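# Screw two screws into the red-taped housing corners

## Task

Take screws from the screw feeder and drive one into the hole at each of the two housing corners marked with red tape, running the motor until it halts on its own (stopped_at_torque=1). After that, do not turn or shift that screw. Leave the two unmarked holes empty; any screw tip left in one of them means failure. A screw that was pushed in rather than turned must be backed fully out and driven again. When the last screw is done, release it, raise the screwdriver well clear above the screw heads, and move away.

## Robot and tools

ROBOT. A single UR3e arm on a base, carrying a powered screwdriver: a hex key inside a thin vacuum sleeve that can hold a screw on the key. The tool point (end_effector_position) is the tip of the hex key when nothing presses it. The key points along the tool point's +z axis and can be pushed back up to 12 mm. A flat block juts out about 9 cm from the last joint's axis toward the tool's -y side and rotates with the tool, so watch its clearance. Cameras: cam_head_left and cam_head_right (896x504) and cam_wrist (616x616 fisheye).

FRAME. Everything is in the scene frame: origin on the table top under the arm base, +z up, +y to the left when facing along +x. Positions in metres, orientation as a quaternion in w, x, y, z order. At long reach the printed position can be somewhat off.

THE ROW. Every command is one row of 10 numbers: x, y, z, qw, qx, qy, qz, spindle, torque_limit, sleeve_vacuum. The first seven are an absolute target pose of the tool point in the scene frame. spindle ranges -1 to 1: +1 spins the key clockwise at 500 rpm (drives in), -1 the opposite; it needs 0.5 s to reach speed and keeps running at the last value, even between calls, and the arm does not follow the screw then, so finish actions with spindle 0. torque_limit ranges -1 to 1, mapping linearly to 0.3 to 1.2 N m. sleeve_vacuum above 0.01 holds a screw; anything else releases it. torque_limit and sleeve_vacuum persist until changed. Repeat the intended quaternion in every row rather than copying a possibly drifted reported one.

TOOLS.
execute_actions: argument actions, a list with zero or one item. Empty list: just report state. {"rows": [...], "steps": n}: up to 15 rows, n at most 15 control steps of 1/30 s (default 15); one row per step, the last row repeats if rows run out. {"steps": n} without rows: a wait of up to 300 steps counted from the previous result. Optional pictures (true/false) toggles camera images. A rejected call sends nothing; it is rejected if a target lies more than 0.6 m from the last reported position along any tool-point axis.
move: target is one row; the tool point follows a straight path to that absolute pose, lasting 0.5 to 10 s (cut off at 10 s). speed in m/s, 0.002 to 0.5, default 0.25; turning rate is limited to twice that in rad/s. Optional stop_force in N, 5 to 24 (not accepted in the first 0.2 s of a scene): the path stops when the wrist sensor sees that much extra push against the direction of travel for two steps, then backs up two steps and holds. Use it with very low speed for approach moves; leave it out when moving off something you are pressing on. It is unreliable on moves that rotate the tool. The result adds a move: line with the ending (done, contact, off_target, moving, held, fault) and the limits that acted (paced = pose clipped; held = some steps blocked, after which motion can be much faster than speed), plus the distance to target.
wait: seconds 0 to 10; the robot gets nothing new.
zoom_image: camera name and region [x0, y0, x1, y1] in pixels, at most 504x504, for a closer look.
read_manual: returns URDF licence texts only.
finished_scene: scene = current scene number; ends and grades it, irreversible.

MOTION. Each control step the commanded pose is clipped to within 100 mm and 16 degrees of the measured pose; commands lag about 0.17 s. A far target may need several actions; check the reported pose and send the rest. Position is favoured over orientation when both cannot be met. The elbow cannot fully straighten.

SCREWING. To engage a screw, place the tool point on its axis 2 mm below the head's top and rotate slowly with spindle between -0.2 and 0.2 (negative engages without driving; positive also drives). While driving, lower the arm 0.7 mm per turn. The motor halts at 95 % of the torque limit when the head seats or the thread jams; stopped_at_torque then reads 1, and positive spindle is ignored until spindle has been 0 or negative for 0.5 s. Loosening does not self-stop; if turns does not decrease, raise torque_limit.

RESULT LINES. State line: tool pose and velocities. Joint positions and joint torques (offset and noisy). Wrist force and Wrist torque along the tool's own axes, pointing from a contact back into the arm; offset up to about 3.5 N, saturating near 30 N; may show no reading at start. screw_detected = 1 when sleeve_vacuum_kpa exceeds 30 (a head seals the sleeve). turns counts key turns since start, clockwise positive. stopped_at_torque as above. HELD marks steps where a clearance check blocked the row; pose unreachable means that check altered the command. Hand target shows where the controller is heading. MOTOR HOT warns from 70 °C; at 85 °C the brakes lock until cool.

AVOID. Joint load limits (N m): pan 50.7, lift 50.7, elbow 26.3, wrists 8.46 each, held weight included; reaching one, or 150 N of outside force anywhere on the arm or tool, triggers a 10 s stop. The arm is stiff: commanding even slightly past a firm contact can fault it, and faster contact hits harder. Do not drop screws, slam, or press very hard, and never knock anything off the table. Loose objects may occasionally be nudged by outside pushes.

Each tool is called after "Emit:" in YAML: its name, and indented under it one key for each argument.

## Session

Emit:
execute_actions:
  actions: []

Scene clock: 0.00 s of 6600.00 s.
end_effector_position=(+0.2912, +0.0272, +0.2990) sleeve_vacuum_kpa=0 screw_detected=0 stopped_at_torque=0 turns=0.00 end_effector_quat_wxyz=(-0.087, +0.750, +0.652, -0.064) end_effector_velocity=(+0.000, -0.000, +0.000) end_effector_angular_velocity=(-0.000, -0.001, +0.000)
Joint positions: [-0.576 -1.583  0.669 -0.656 -1.57  -0.577]
Joint velocities: [ 0.     0.    -0.001  0.     0.     0.   ]
Joint torques (N m, as the arm reports them, + toward a larger angle): no reading
Wrist force (N, on the end effector, along its own x y z axes, offset not removed): no reading
Wrist torque (N m, same axes, about the end effector's origin, offset not removed): no reading
Hand target: +0.291, +0.027, +0.299; -0.087, +0.750, +0.652, -0.064

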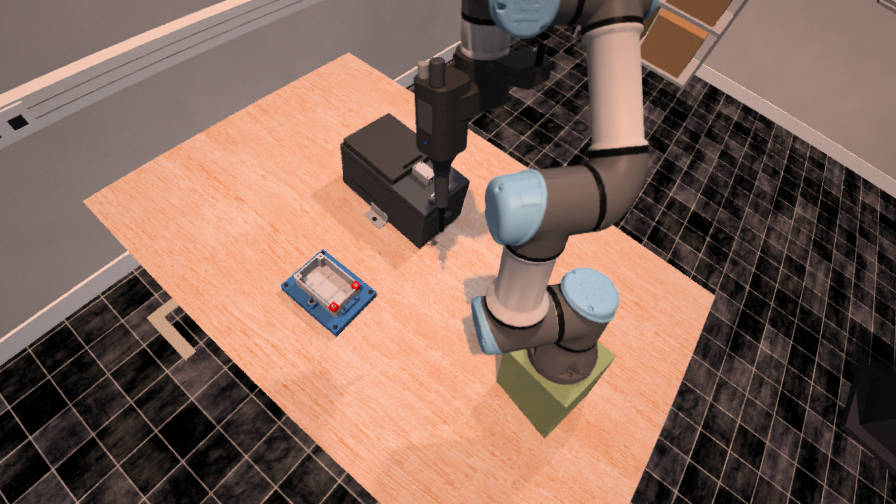

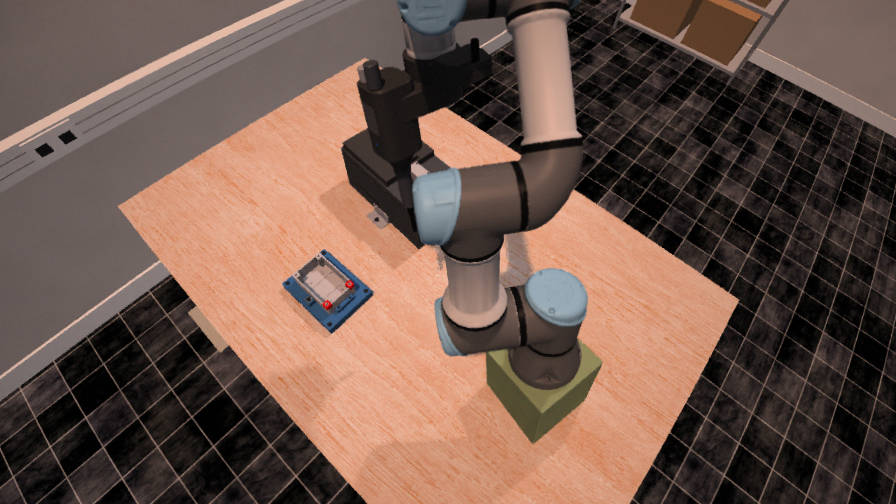

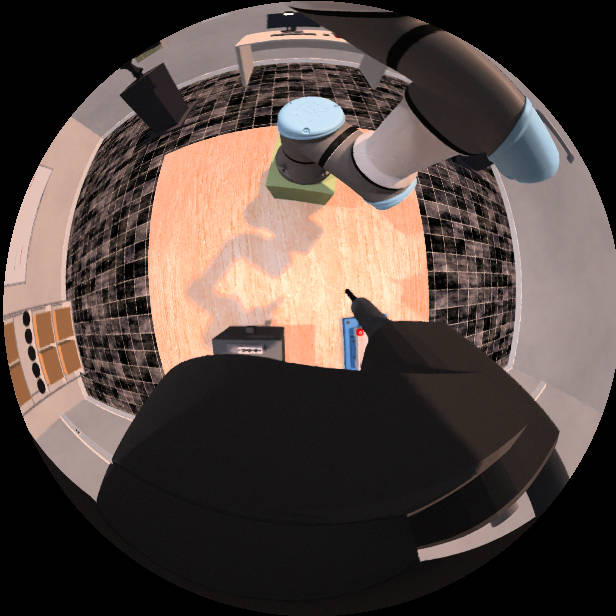

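Emit:
move:
  target: [0.413, -0.148, 0.185, 0, 1, 0, 0, 0, 0, 0]
  speed: 0.35

Emit:
zoom_image:
  camera: "cam_wrist"
  region: [320, 265, 380, 315]

Scene clock: 8.63 s of 6600.00 s.
end_effector_position=(+0.4131, -0.1478, +0.1849) sleeve_vacuum_kpa=0 screw_detected=0 stopped_at_torque=0 turns=0.00 end_effector_quat_wxyz=(-0.000, +1.000, +0.000, +0.000) end_effector_velocity=(+0.000, -0.001, -0.001) end_effector_angular_velocity=(-0.004, +0.001, -0.007)
Joint positions: [-0.829 -1.757  1.486 -1.459 -1.424  0.613]
Joint velocities: [ 0.006  0.001  0.005 -0.009 -0.004  0.014]
Joint torques (N m, as the arm reports them, + toward a larger angle): [  3.11 -10.29 -10.56  -3.86  -0.1    1.12]
Wrist force (N, on the end effector, along its own x y z axes, offset not removed): [1.5 -1.6 -1.8]
Wrist torque (N m, same axes, about the end effector's origin, offset not removed): [-0.39 -0.60 0.06]
Hand target: +0.413, -0.148, +0.185; +0.000, +1.000, +0.000, +0.000
Off the commanded pose: 0.000 m, 0 deg.
After step 90, 3.00 s passed at rest.
move: done

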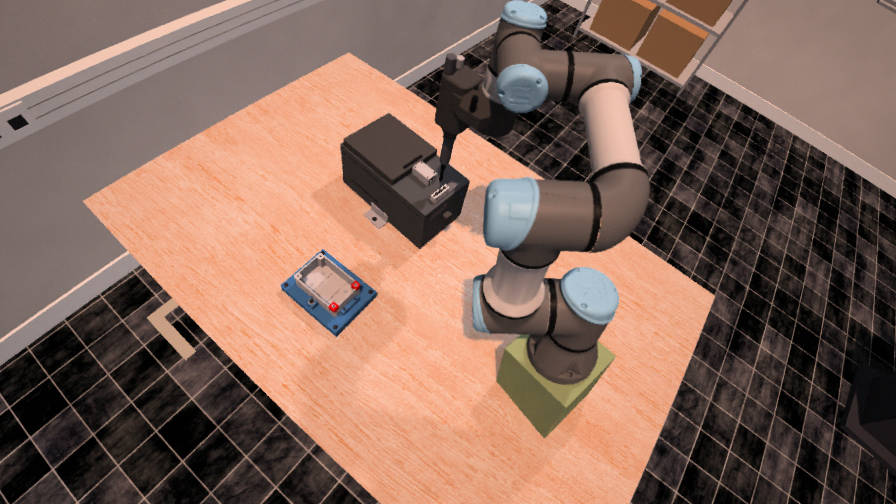

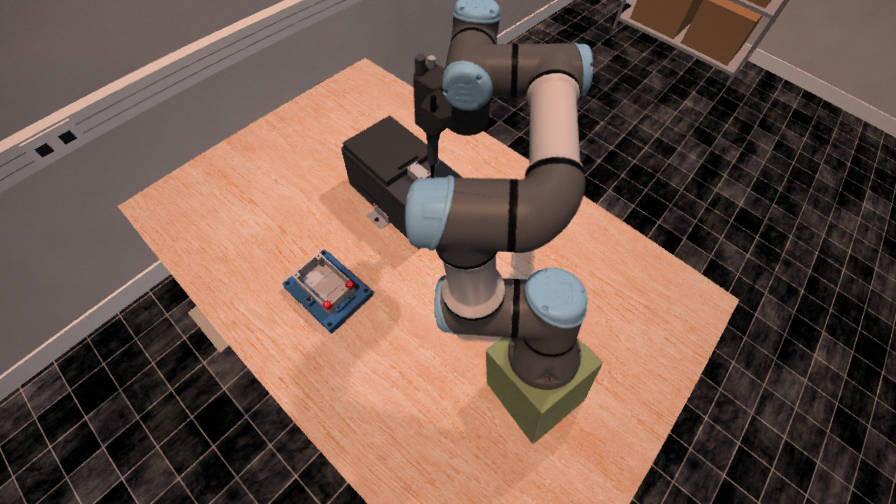

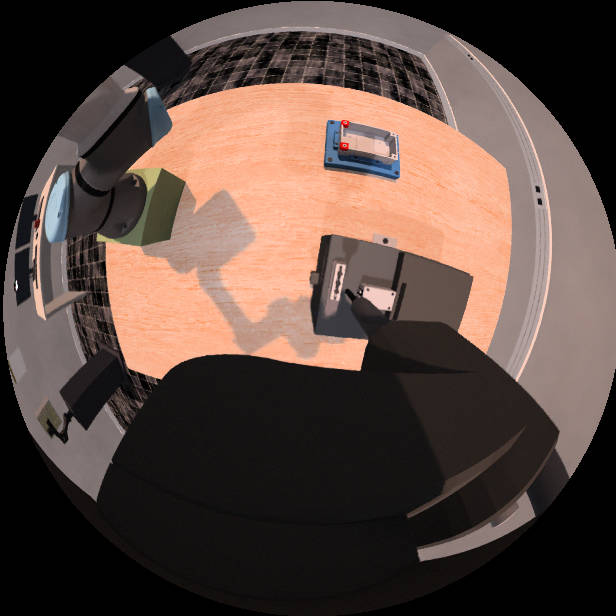

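Region (320, 265, 380, 315) of cam_wrist's 616x616 image, scaled by 8.400, with more detail than that image has.

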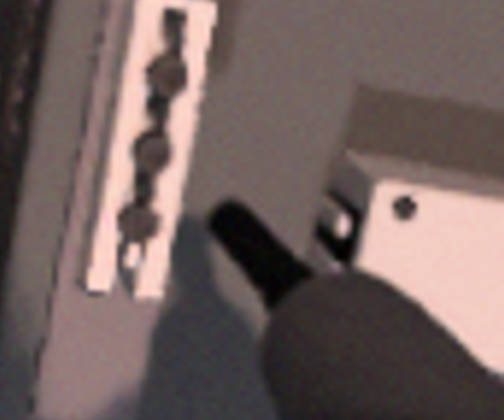

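Emit:
move:
  target: [0.4097, -0.1415, 0.170, 0, 1, 0, 0, 0, 0, 1]
  speed: 0.04

Emit:
zoom_image:
  camera: "cam_wrist"
  region: [328, 274, 368, 309]

Scene clock: 12.80 s of 6600.00 s.
end_effector_position=(+0.4097, -0.1416, +0.1701) sleeve_vacuum_kpa=14 screw_detected=0 stopped_at_torque=0 turns=0.00 end_effector_quat_wxyz=(-0.000, +1.000, +0.000, -0.000) end_effector_velocity=(-0.001, +0.001, -0.002) end_effector_angular_velocity=(-0.000, -0.000, -0.001)
Joint positions: [-0.816 -1.783  1.581 -1.53  -1.426  0.626]
Joint velocities: [ 0.001 -0.004  0.013 -0.009 -0.     0.002]
Joint torques (N m, as the arm reports them, + toward a larger angle): [  3.7  -15.05 -10.73  -3.91   0.25   0.99]
Wrist force (N, on the end effector, along its own x y z axes, offset not removed): [2.1 0.0 0.2]
Wrist torque (N m, same axes, about the end effector's origin, offset not removed): [0.06 -0.52 0.01]
Hand target: +0.410, -0.142, +0.170; -0.000, +1.000, +0.000, -0.000
Off the commanded pose: 0.000 m, 0 deg.
After step 90, 0.37 s passed at rest.
move: done

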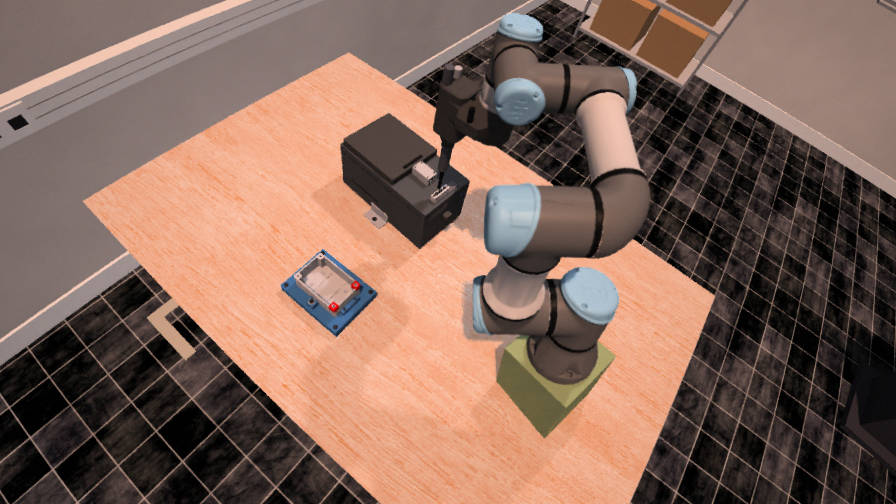

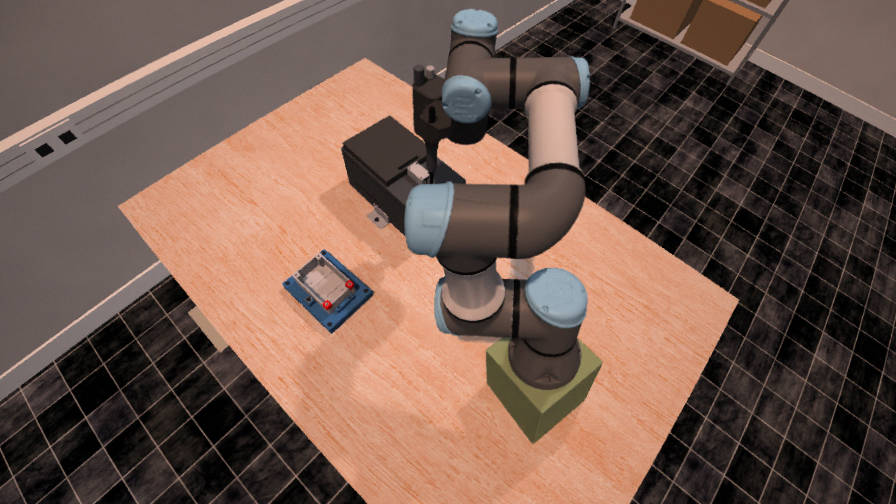

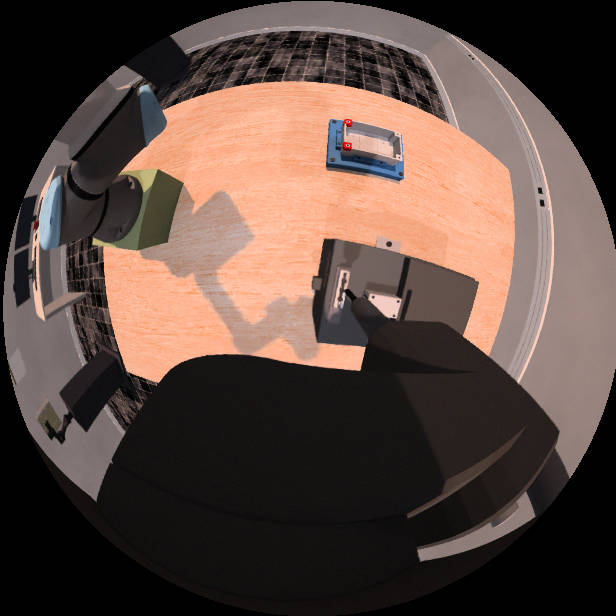

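Region (328, 274, 368, 309) of cam_wrist's 616x616 image, scaled by 12.600, with more detail than that image has; it fills the top 441 rows of this view, and the rest is white.

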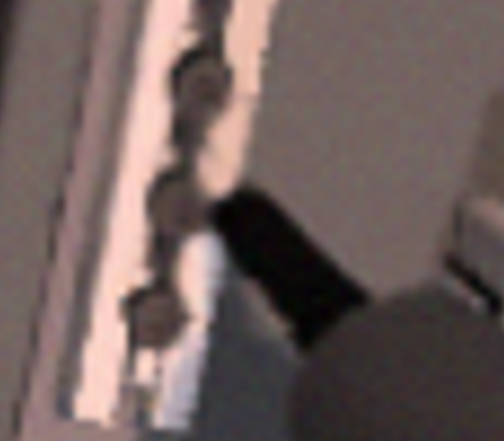

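Emit:
execute_actions:
  actions:
    - {"rows": [[0.4075,-0.1416,0.170,0,1,0,0,0,0,1],[0.4055,-0.1417,0.170,0,1,0,0,0,0,1],[0.404,-0.1417,0.170,0,1,0,0,0,0,1],[0.4034,-0.1417,0.170,0,1,0,0,0,0,1],[0.4034,-0.1417,0.170,0,1,0,0,0,0,1],[0.4034,-0.1417,0.170,0,1,0,0,0,0,1],[0.4034,-0.1417,0.170,0,1,0,0,0,0,1],[0.4034,-0.1417,0.1695,0,1,0,0,0,0,1],[0.4034,-0.1417,0.169,0,1,0,0,0,0,1],[0.4034,-0.1417,0.169,0,1,0,0,0,0,1],[0.4034,-0.1417,0.169,0,1,0,0,-0.05,0,1],[0.4034,-0.1417,0.168,0,1,0,0,-0.05,0,1],[0.4034,-0.1417,0.167,0,1,0,0,-0.05,0,1],[0.4034,-0.1417,0.166,0,1,0,0,-0.05,0,1],[0.4034,-0.1417,0.1658,0,1,0,0,-0.05,0,1]], "steps": 15}
  pictures: false

Emit:
execute_actions:
  actions:
    - {"rows": [[0.4034,-0.1417,0.1658,0,1,0,0,-0.05,0,1],[0.4034,-0.1417,0.1658,0,1,0,0,-0.05,0,1],[0.4034,-0.1417,0.1658,0,1,0,0,-0.05,0,1],[0.4034,-0.1417,0.1658,0,1,0,0,-0.05,0,1],[0.4034,-0.1417,0.1658,0,1,0,0,-0.05,0,1],[0.4034,-0.1417,0.1658,0,1,0,0,-0.05,0,1],[0.4034,-0.1417,0.1658,0,1,0,0,-0.05,0,1],[0.4034,-0.1417,0.1658,0,1,0,0,-0.05,0,1],[0.4034,-0.1417,0.1658,0,1,0,0,0,0,1]], "steps": 10}

Emit:
zoom_image:
  camera: "cam_wrist"
  region: [328, 274, 368, 309]

Scene clock: 24.73 s of 6600.00 s.
end_effector_position=(+0.4035, -0.1418, +0.1681) sleeve_vacuum_kpa=14 screw_detected=0 stopped_at_torque=0 turns=-0.07 end_effector_quat_wxyz=(+0.000, +1.000, +0.000, +0.000) end_effector_velocity=(+0.001, -0.003, -0.017) end_effector_angular_velocity=(-0.007, -0.006, +0.008)
Joint positions: [-0.837 -1.809  1.615 -1.535 -1.423  0.606]
Joint velocities: [ 0.006 -0.     0.087 -0.097  0.    -0.001]
Joint torques (N m, as the arm reports them, + toward a larger angle): [  4.42 -12.31  -8.28  -3.22   1.01   0.86]
Wrist force (N, on the end effector, along its own x y z axes, offset not removed): [2.1 -0.6 -3.4]
Wrist torque (N m, same axes, about the end effector's origin, offset not removed): [-0.12 -0.50 -0.04]
Hand target: +0.403, -0.142, +0.166; -0.000, +1.000, +0.000, -0.000
Off the commanded pose: 0.002 m, 0 deg.
Steps of this call (steps 1 to 90: nothing new was sent; then 8.43 s passed at rest; steps 91 to 105: all 15 steps of this action). Readings (end_effector_position | what the end effector reports):
91: (+0.4097, -0.1415, +0.1700) | sleeve_vacuum_kpa=14 screw_detected=0 stopped_at_torque=0 turns=0.00
92: (+0.4095, -0.1415, +0.1700) | sleeve_vacuum_kpa=14 screw_detected=0 stopped_at_torque=0 turns=0.00
94: (+0.4076, -0.1416, +0.1700) | sleeve_vacuum_kpa=14 screw_detected=0 stopped_at_torque=0 turns=0.00
98: (+0.4044, -0.1416, +0.1699) | sleeve_vacuum_kpa=14 screw_detected=0 stopped_at_torque=0 turns=0.00
105: the state above

Scene clock: 25.07 s of 6600.00 s.
end_effector_position=(+0.4034, -0.1417, +0.1659) sleeve_vacuum_kpa=14 screw_detected=0 stopped_at_torque=0 turns=-0.18 end_effector_quat_wxyz=(-0.000, +1.000, -0.000, +0.000) end_effector_velocity=(-0.000, -0.000, -0.001) end_effector_angular_velocity=(-0.001, +0.001, +0.000)
Joint positions: [-0.836 -1.809  1.625 -1.546 -1.423  0.607]
Joint velocities: [ 0.001  0.     0.003 -0.004 -0.002  0.001]
Joint torques (N m, as the arm reports them, + toward a larger angle): [  3.65 -11.25  -8.75  -3.18  -0.37   1.08]
Wrist force (N, on the end effector, along its own x y z axes, offset not removed): [2.1 0.0 -5.8]
Wrist torque (N m, same axes, about the end effector's origin, offset not removed): [0.06 -0.64 0.07]
Hand target: +0.403, -0.142, +0.166; -0.000, +1.000, +0.000, -0.000
Off the commanded pose: 0.000 m, 0 deg.
Steps of this call (steps 1 to 10: all 10 steps of this action). Readings (end_effector_position | what the end effector reports):
1: (+0.4035, -0.1418, +0.1675) | sleeve_vacuum_kpa=14 screw_detected=0 stopped_at_torque=0 turns=-0.08
2: (+0.4035, -0.1418, +0.1670) | sleeve_vacuum_kpa=14 screw_detected=0 stopped_at_torque=0 turns=-0.10
4: (+0.4035, -0.1418, +0.1664) | sleeve_vacuum_kpa=14 screw_detected=0 stopped_at_torque=0 turns=-0.12
8: (+0.4035, -0.1417, +0.1659) | sleeve_vacuum_kpa=14 screw_detected=0 stopped_at_torque=0 turns=-0.18
10: the state above

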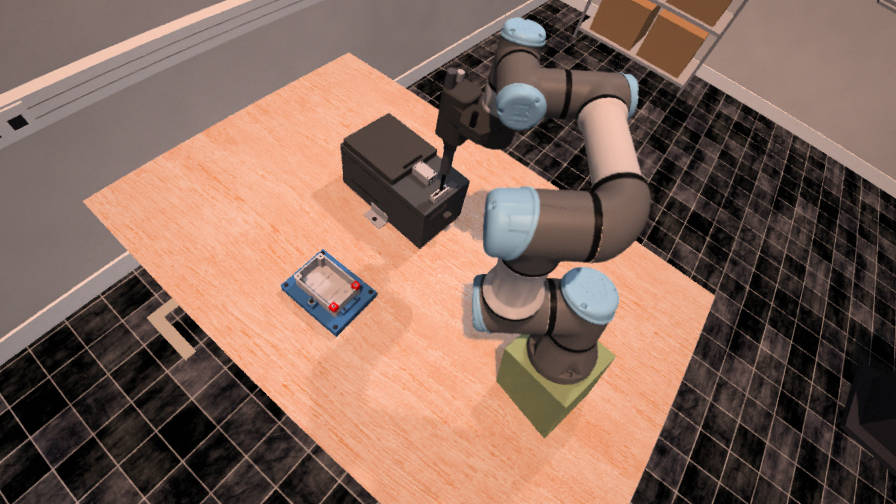

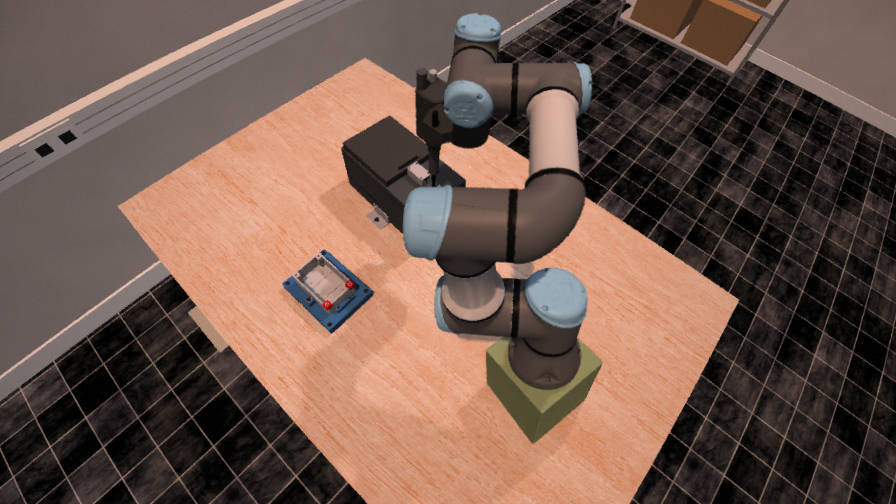

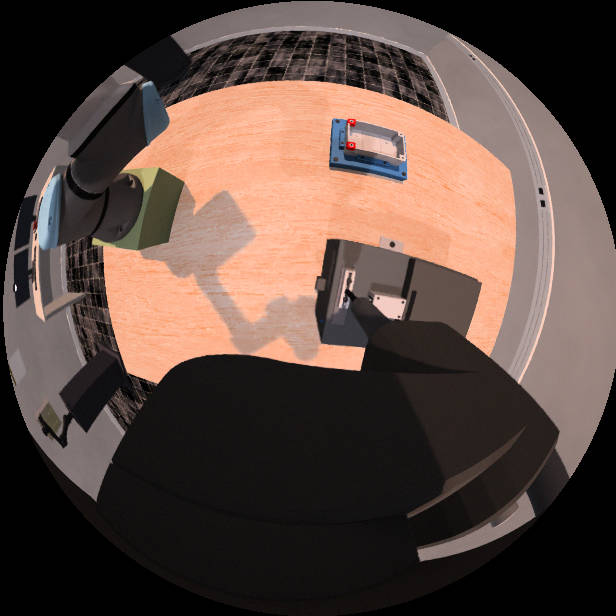

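Region (328, 274, 368, 309) of cam_wrist's 616x616 image, scaled by 12.600, with more detail than that image has; it fills the top 441 rows of this view, and the rest is white.

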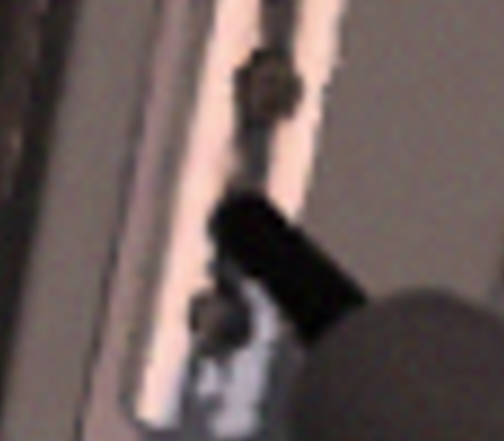

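Emit:
execute_actions:
  actions:
    - {"rows": [[0.4034,-0.1417,0.168,0,1,0,0,0,0,1],[0.4034,-0.1417,0.170,0,1,0,0,0,0,1],[0.4034,-0.1417,0.170,0,1,0,0,0,0,1],[0.4034,-0.1417,0.170,0,1,0,0,0,0,1],[0.4034,-0.1417,0.170,0,1,0,0,0,0,1],[0.4034,-0.1417,0.170,0,1,0,0,0,0,1]], "steps": 15}
  pictures: false

Emit:
wait:
  seconds: 1.0

Emit:
zoom_image:
  camera: "cam_wrist"
  region: [328, 274, 368, 309]

Scene clock: 31.57 s of 6600.00 s.
end_effector_position=(+0.4034, -0.1417, +0.1700) sleeve_vacuum_kpa=14 screw_detected=0 stopped_at_torque=0 turns=-0.18 end_effector_quat_wxyz=(+0.000, +1.000, +0.000, +0.000) end_effector_velocity=(-0.000, +0.000, +0.000) end_effector_angular_velocity=(+0.001, +0.001, +0.001)
Joint positions: [-0.838 -1.81   1.607 -1.526 -1.423  0.604]
Joint velocities: [ 0.001  0.001 -0.003  0.002 -0.    -0.001]
Joint torques (N m, as the arm reports them, + toward a larger angle): [ -2.59  -9.64 -16.08  -2.07   1.53  -1.24]
Wrist force (N, on the end effector, along its own x y z axes, offset not removed): [2.3 -0.3 -1.2]
Wrist torque (N m, same axes, about the end effector's origin, offset not removed): [-0.04 -0.71 -0.05]
Hand target: +0.403, -0.142, +0.170; +0.000, +1.000, -0.000, +0.000
Off the commanded pose: 0.000 m, 0 deg.
Steps of this call (steps 1 to 90: nothing new was sent; then 3.00 s passed at rest; steps 91 to 105: all 15 steps of this action). Readings (end_effector_position | what the end effector reports):
91: (+0.4034, -0.1417, +0.1658) | sleeve_vacuum_kpa=14 screw_detected=0 stopped_at_torque=0 turns=-0.18
92: (+0.4034, -0.1416, +0.1660) | sleeve_vacuum_kpa=14 screw_detected=0 stopped_at_torque=0 turns=-0.18
94: (+0.4033, -0.1416, +0.1676) | sleeve_vacuum_kpa=14 screw_detected=0 stopped_at_torque=0 turns=-0.18
98: (+0.4033, -0.1416, +0.1694) | sleeve_vacuum_kpa=14 screw_detected=0 stopped_at_torque=0 turns=-0.18
105: the state above

Scene clock: 32.57 s of 6600.00 s.
end_effector_position=(+0.4034, -0.1417, +0.1700) sleeve_vacuum_kpa=14 screw_detected=0 stopped_at_torque=0 turns=-0.18 end_effector_quat_wxyz=(+0.000, +1.000, -0.000, +0.000) end_effector_velocity=(-0.000, -0.001, -0.000) end_effector_angular_velocity=(-0.001, +0.001, -0.001)
Joint positions: [-0.838 -1.81   1.606 -1.526 -1.423  0.604]
Joint velocities: [-0.002 -0.     0.    -0.    -0.001 -0.001]
Joint torques (N m, as the arm reports them, + toward a larger angle): [ -2.77  -9.49 -15.74  -2.03   1.46  -1.2 ]
Wrist force (N, on the end effector, along its own x y z axes, offset not removed): [2.8 -0.7 -0.8]
Wrist torque (N m, same axes, about the end effector's origin, offset not removed): [-0.16 -0.79 0.04]
Hand target: +0.403, -0.142, +0.170; +0.000, +1.000, -0.000, +0.000
Off the commanded pose: 0.000 m, 0 deg.
Steps of this call (steps 1 to 30: nothing new was sent). Readings (end_effector_position | what the end effector reports):
1: (+0.4034, -0.1417, +0.1700) | sleeve_vacuum_kpa=14 screw_detected=0 stopped_at_torque=0 turns=-0.18
2: (+0.4034, -0.1417, +0.1700) | sleeve_vacuum_kpa=14 screw_detected=0 stopped_at_torque=0 turns=-0.18
4: (+0.4034, -0.1417, +0.1700) | sleeve_vacuum_kpa=14 screw_detected=0 stopped_at_torque=0 turns=-0.18
8: (+0.4034, -0.1417, +0.1700) | sleeve_vacuum_kpa=14 screw_detected=0 stopped_at_torque=0 turns=-0.18
30: the state above

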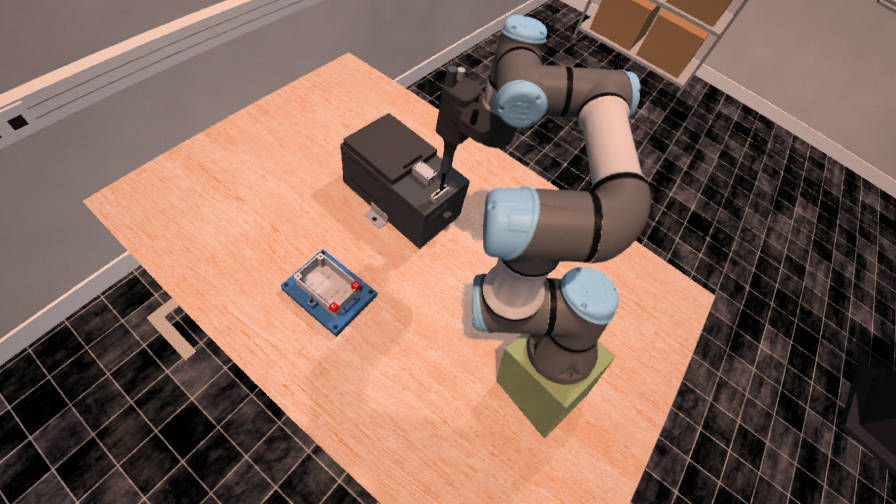

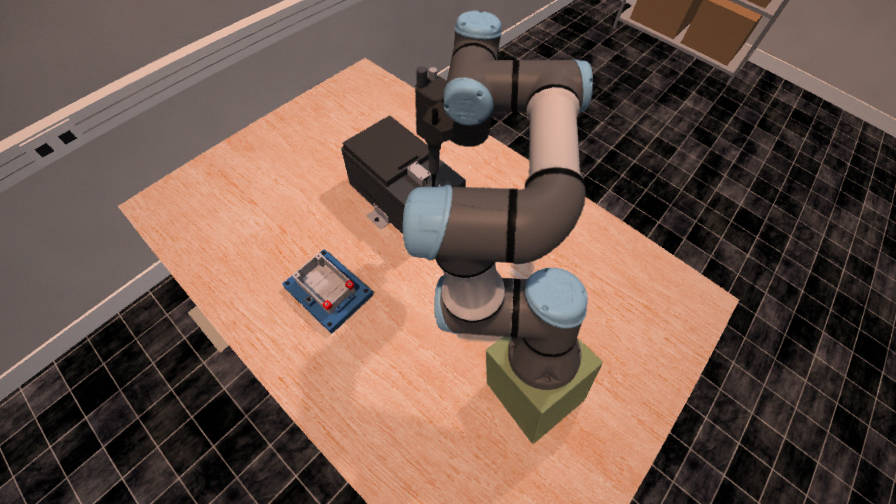

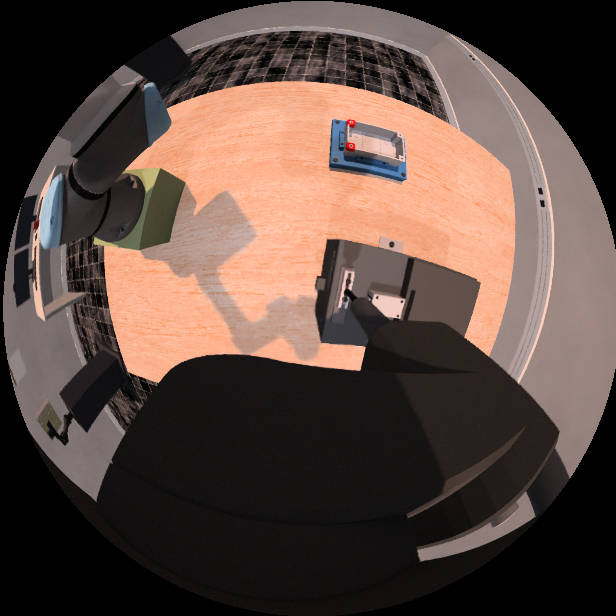

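Region (328, 274, 368, 309) of cam_wrist's 616x616 image, scaled by 12.600, with more detail than that image has; it fills the top 441 rows of this view, and the rest is white.

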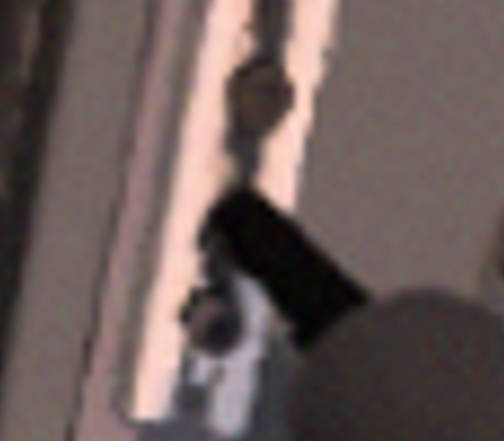

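Emit:
execute_actions:
  actions:
    - {"rows": [[0.4055,-0.142,0.170,0,1,0,0,0,0,1],[0.4075,-0.1425,0.170,0,1,0,0,0,0,1],[0.4096,-0.143,0.170,0,1,0,0,0,0,1]], "steps": 15}

Emit:
zoom_image:
  camera: "cam_wrist"
  region: [328, 274, 368, 309]

Scene clock: 38.97 s of 6600.00 s.
end_effector_position=(+0.4095, -0.1430, +0.1700) sleeve_vacuum_kpa=14 screw_detected=0 stopped_at_torque=0 turns=-0.18 end_effector_quat_wxyz=(+0.000, +1.000, -0.000, +0.000) end_effector_velocity=(+0.000, +0.000, -0.000) end_effector_angular_velocity=(+0.001, +0.001, +0.000)
Joint positions: [-0.821 -1.782  1.58  -1.53  -1.426  0.622]
Joint velocities: [ 0.003  0.004 -0.004  0.    -0.001  0.002]
Joint torques (N m, as the arm reports them, + toward a larger angle): [  3.47 -10.28 -15.91  -3.77   0.09   1.12]
Wrist force (N, on the end effector, along its own x y z axes, offset not removed): [1.4 1.2 -1.7]
Wrist torque (N m, same axes, about the end effector's origin, offset not removed): [0.37 -0.51 -0.15]
Hand target: +0.410, -0.143, +0.170; +0.000, +1.000, +0.000, -0.000
Off the commanded pose: 0.000 m, 0 deg.
Steps of this call (steps 1 to 90: nothing new was sent; then 2.90 s passed at rest; steps 91 to 105: all 15 steps of this action). Readings (end_effector_position | what the end effector reports):
91: (+0.4034, -0.1417, +0.1700) | sleeve_vacuum_kpa=14 screw_detected=0 stopped_at_torque=0 turns=-0.18
92: (+0.4037, -0.1417, +0.1700) | sleeve_vacuum_kpa=14 screw_detected=0 stopped_at_torque=0 turns=-0.18
94: (+0.4056, -0.1420, +0.1700) | sleeve_vacuum_kpa=14 screw_detected=0 stopped_at_torque=0 turns=-0.18
98: (+0.4087, -0.1428, +0.1700) | sleeve_vacuum_kpa=14 screw_detected=0 stopped_at_torque=0 turns=-0.18
105: the state above

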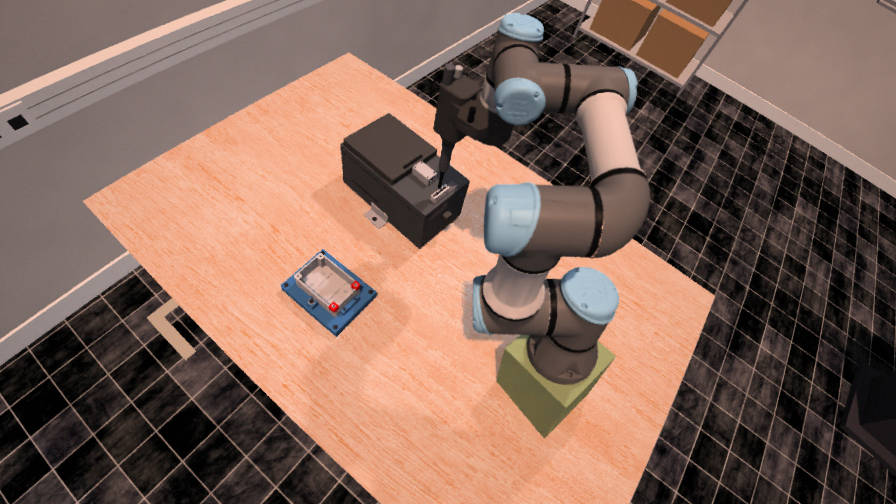

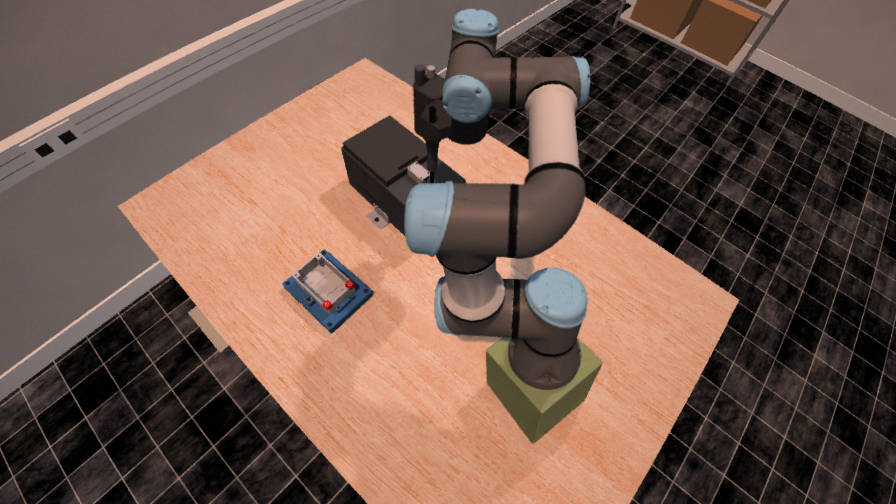

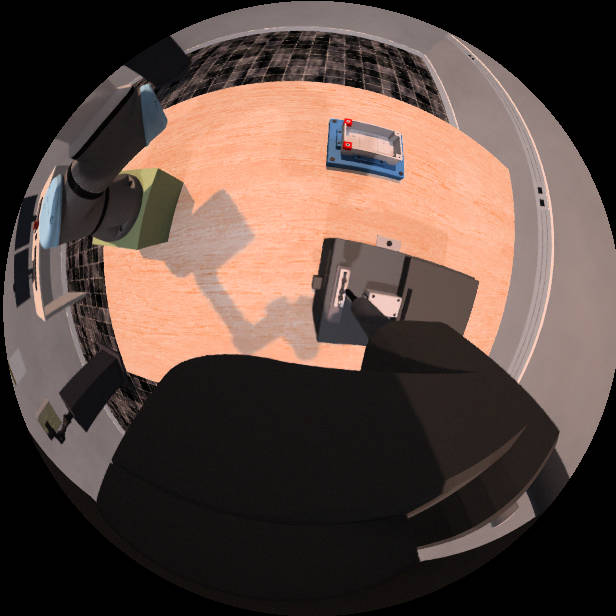

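Region (328, 274, 368, 309) of cam_wrist's 616x616 image, scaled by 12.600, with more detail than that image has; it fills the top 441 rows of this view, and the rest is white.

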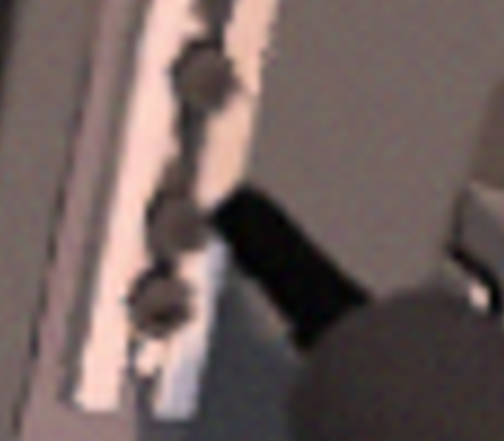

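Emit:
zoom_image:
  camera: "cam_wrist"
  region: [334, 276, 354, 300]

Region (334, 276, 354, 300) of cam_wrist's 616x616 image, scaled by 21.000, with more detail than that image has.

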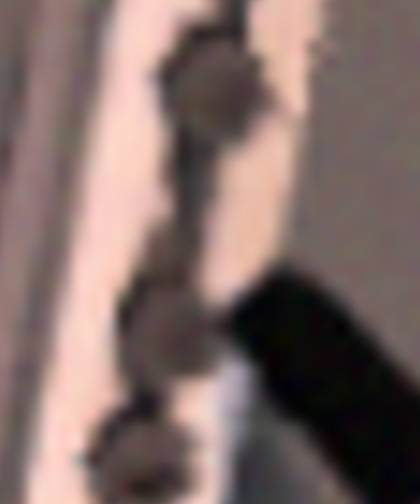

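Emit:
execute_actions:
  actions:
    - {"rows": [[0.4075,-0.1437,0.170,0,1,0,0,-0.05,0,1],[0.4055,-0.1444,0.170,0,1,0,0,-0.05,0,1],[0.404,-0.1449,0.170,0,1,0,0,-0.05,0,1],[0.4037,-0.145,0.170,0,1,0,0,-0.05,0,1],[0.4037,-0.145,0.170,0,1,0,0,0,0,1],[0.4037,-0.145,0.170,0,1,0,0,0,0,1],[0.4037,-0.145,0.170,0,1,0,0,0,0,1],[0.4037,-0.145,0.1695,0,1,0,0,0,0,1],[0.4037,-0.145,0.169,0,1,0,0,0,0,1],[0.4037,-0.145,0.169,0,1,0,0,0,0,1],[0.4037,-0.145,0.1685,0,1,0,0,0,0,1],[0.4037,-0.145,0.168,0,1,0,0,0,0,1],[0.4037,-0.145,0.1675,0,1,0,0,0,0,1],[0.4037,-0.145,0.167,0,1,0,0,0,0,1],[0.4037,-0.145,0.1665,0,1,0,0,0,0,1]], "steps": 15}
  pictures: false

Emit:
execute_actions:
  actions:
    - {"steps": 8}
  pictures: false

Scene clock: 53.90 s of 6600.00 s.
end_effector_position=(+0.4038, -0.1450, +0.1682) sleeve_vacuum_kpa=14 screw_detected=0 stopped_at_torque=0 turns=-0.24 end_effector_quat_wxyz=(+0.000, +1.000, +0.000, -0.000) end_effector_velocity=(-0.000, -0.004, -0.011) end_effector_angular_velocity=(-0.006, -0.003, +0.000)
Joint positions: [-0.844 -1.801  1.607 -1.534 -1.422  0.599]
Joint velocities: [-0.001 -0.001  0.057 -0.063 -0.    -0.001]
Joint torques (N m, as the arm reports them, + toward a larger angle): [  2.25 -12.85  -8.99  -3.57   1.51  -0.4 ]
Wrist force (N, on the end effector, along its own x y z axes, offset not removed): [-0.4 -0.9 -3.7]
Wrist torque (N m, same axes, about the end effector's origin, offset not removed): [-0.29 -0.18 0.05]
Hand target: +0.404, -0.145, +0.167; -0.000, +1.000, +0.000, -0.000
Off the commanded pose: 0.002 m, 0 deg.
Steps of this call (steps 1 to 90: nothing new was sent; then 11.43 s passed at rest; steps 91 to 105: all 15 steps of this action). Readings (end_effector_position | what the end effector reports):
91: (+0.4096, -0.1430, +0.1700) | sleeve_vacuum_kpa=14 screw_detected=0 stopped_at_torque=0 turns=-0.19
92: (+0.4093, -0.1432, +0.1701) | sleeve_vacuum_kpa=14 screw_detected=0 stopped_at_torque=0 turns=-0.21
94: (+0.4075, -0.1438, +0.1701) | sleeve_vacuum_kpa=14 screw_detected=0 stopped_at_torque=0 turns=-0.24
98: (+0.4046, -0.1447, +0.1700) | sleeve_vacuum_kpa=14 screw_detected=0 stopped_at_torque=0 turns=-0.24
105: the state above

Scene clock: 54.17 s of 6600.00 s.
end_effector_position=(+0.4037, -0.1450, +0.1666) sleeve_vacuum_kpa=14 screw_detected=0 stopped_at_torque=0 turns=-0.24 end_effector_quat_wxyz=(-0.000, +1.000, -0.000, +0.000) end_effector_velocity=(-0.000, +0.000, -0.001) end_effector_angular_velocity=(+0.000, +0.000, +0.001)
Joint positions: [-0.843 -1.801  1.614 -1.542 -1.422  0.6  ]
Joint velocities: [ 0.001  0.001  0.004 -0.005 -0.     0.001]
Joint torques (N m, as the arm reports them, + toward a larger angle): [ 3.82 -8.21 -9.27 -3.28  0.72  1.11]
Wrist force (N, on the end effector, along its own x y z axes, offset not removed): [-1.7 -0.4 -4.8]
Wrist torque (N m, same axes, about the end effector's origin, offset not removed): [-0.02 0.34 0.02]
Hand target: +0.404, -0.145, +0.167; -0.000, +1.000, +0.000, -0.000
Off the commanded pose: 0.000 m, 0 deg.
Steps of this call (steps 1 to 8: nothing new was sent). Readings (end_effector_position | what the end effector reports):
1: (+0.4038, -0.1451, +0.1678) | sleeve_vacuum_kpa=14 screw_detected=0 stopped_at_torque=0 turns=-0.24
2: (+0.4038, -0.1451, +0.1675) | sleeve_vacuum_kpa=14 screw_detected=0 stopped_at_torque=0 turns=-0.24
4: (+0.4037, -0.1451, +0.1670) | sleeve_vacuum_kpa=14 screw_detected=0 stopped_at_torque=0 turns=-0.24
8: the state above

Emit:
execute_actions:
  actions: []

Scene clock: 63.17 s of 6600.00 s.
end_effector_position=(+0.4037, -0.1450, +0.1665) sleeve_vacuum_kpa=14 screw_detected=0 stopped_at_torque=0 turns=-0.24 end_effector_quat_wxyz=(-0.000, +1.000, +0.000, -0.000) end_effector_velocity=(-0.000, -0.001, +0.000) end_effector_angular_velocity=(-0.001, -0.000, -0.001)
Joint positions: [-0.843 -1.801  1.614 -1.542 -1.422  0.6  ]
Joint velocities: [-0.001  0.    -0.001  0.    -0.    -0.   ]
Joint torques (N m, as the arm reports them, + toward a larger angle): [ 3.34 -8.63 -9.27 -2.95 -0.23  1.13]
Wrist force (N, on the end effector, along its own x y z axes, offset not removed): [0.6 1.1 -5.2]
Wrist torque (N m, same axes, about the end effector's origin, offset not removed): [0.25 -0.24 -0.10]
Hand target: +0.404, -0.145, +0.167; -0.000, +1.000, +0.000, -0.000
Off the commanded pose: 0.000 m, 0 deg.
Steps of this call (steps 1 to 90: nothing new was sent; then 6.00 s passed at rest). Readings (end_effector_position | what the end effector reports):
1: (+0.4037, -0.1450, +0.1666) | sleeve_vacuum_kpa=14 screw_detected=0 stopped_at_torque=0 turns=-0.24
2: (+0.4037, -0.1450, +0.1666) | sleeve_vacuum_kpa=14 screw_detected=0 stopped_at_torque=0 turns=-0.24
4: (+0.4037, -0.1450, +0.1666) | sleeve_vacuum_kpa=14 screw_detected=0 stopped_at_torque=0 turns=-0.24
8: (+0.4037, -0.1450, +0.1665) | sleeve_vacuum_kpa=14 screw_detected=0 stopped_at_torque=0 turns=-0.24
90: the state above

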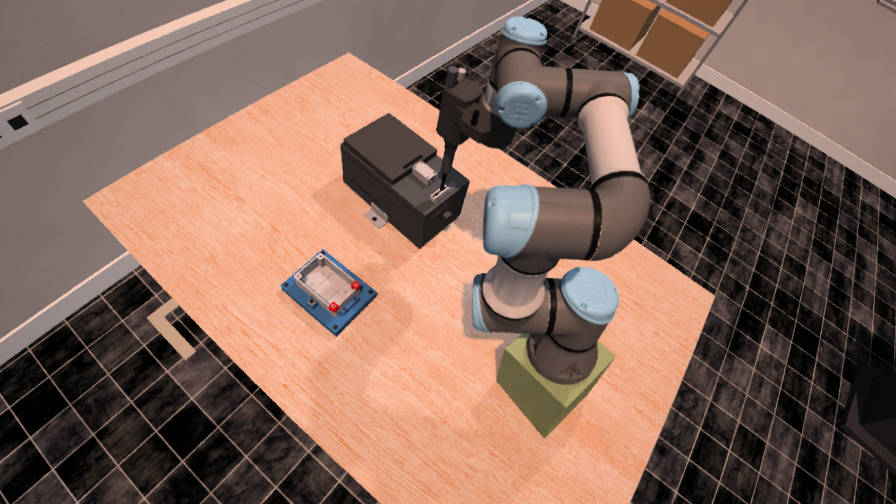

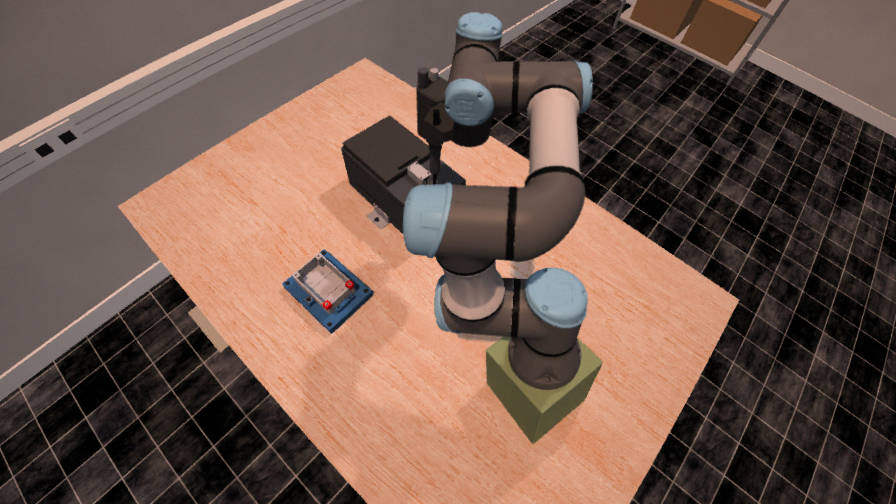

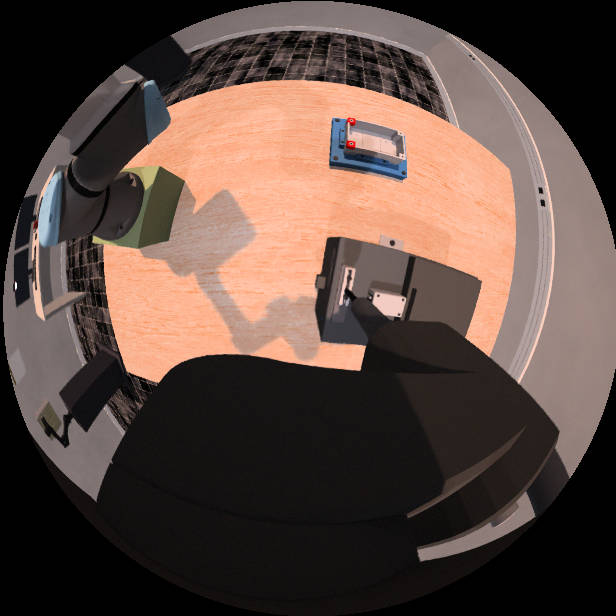

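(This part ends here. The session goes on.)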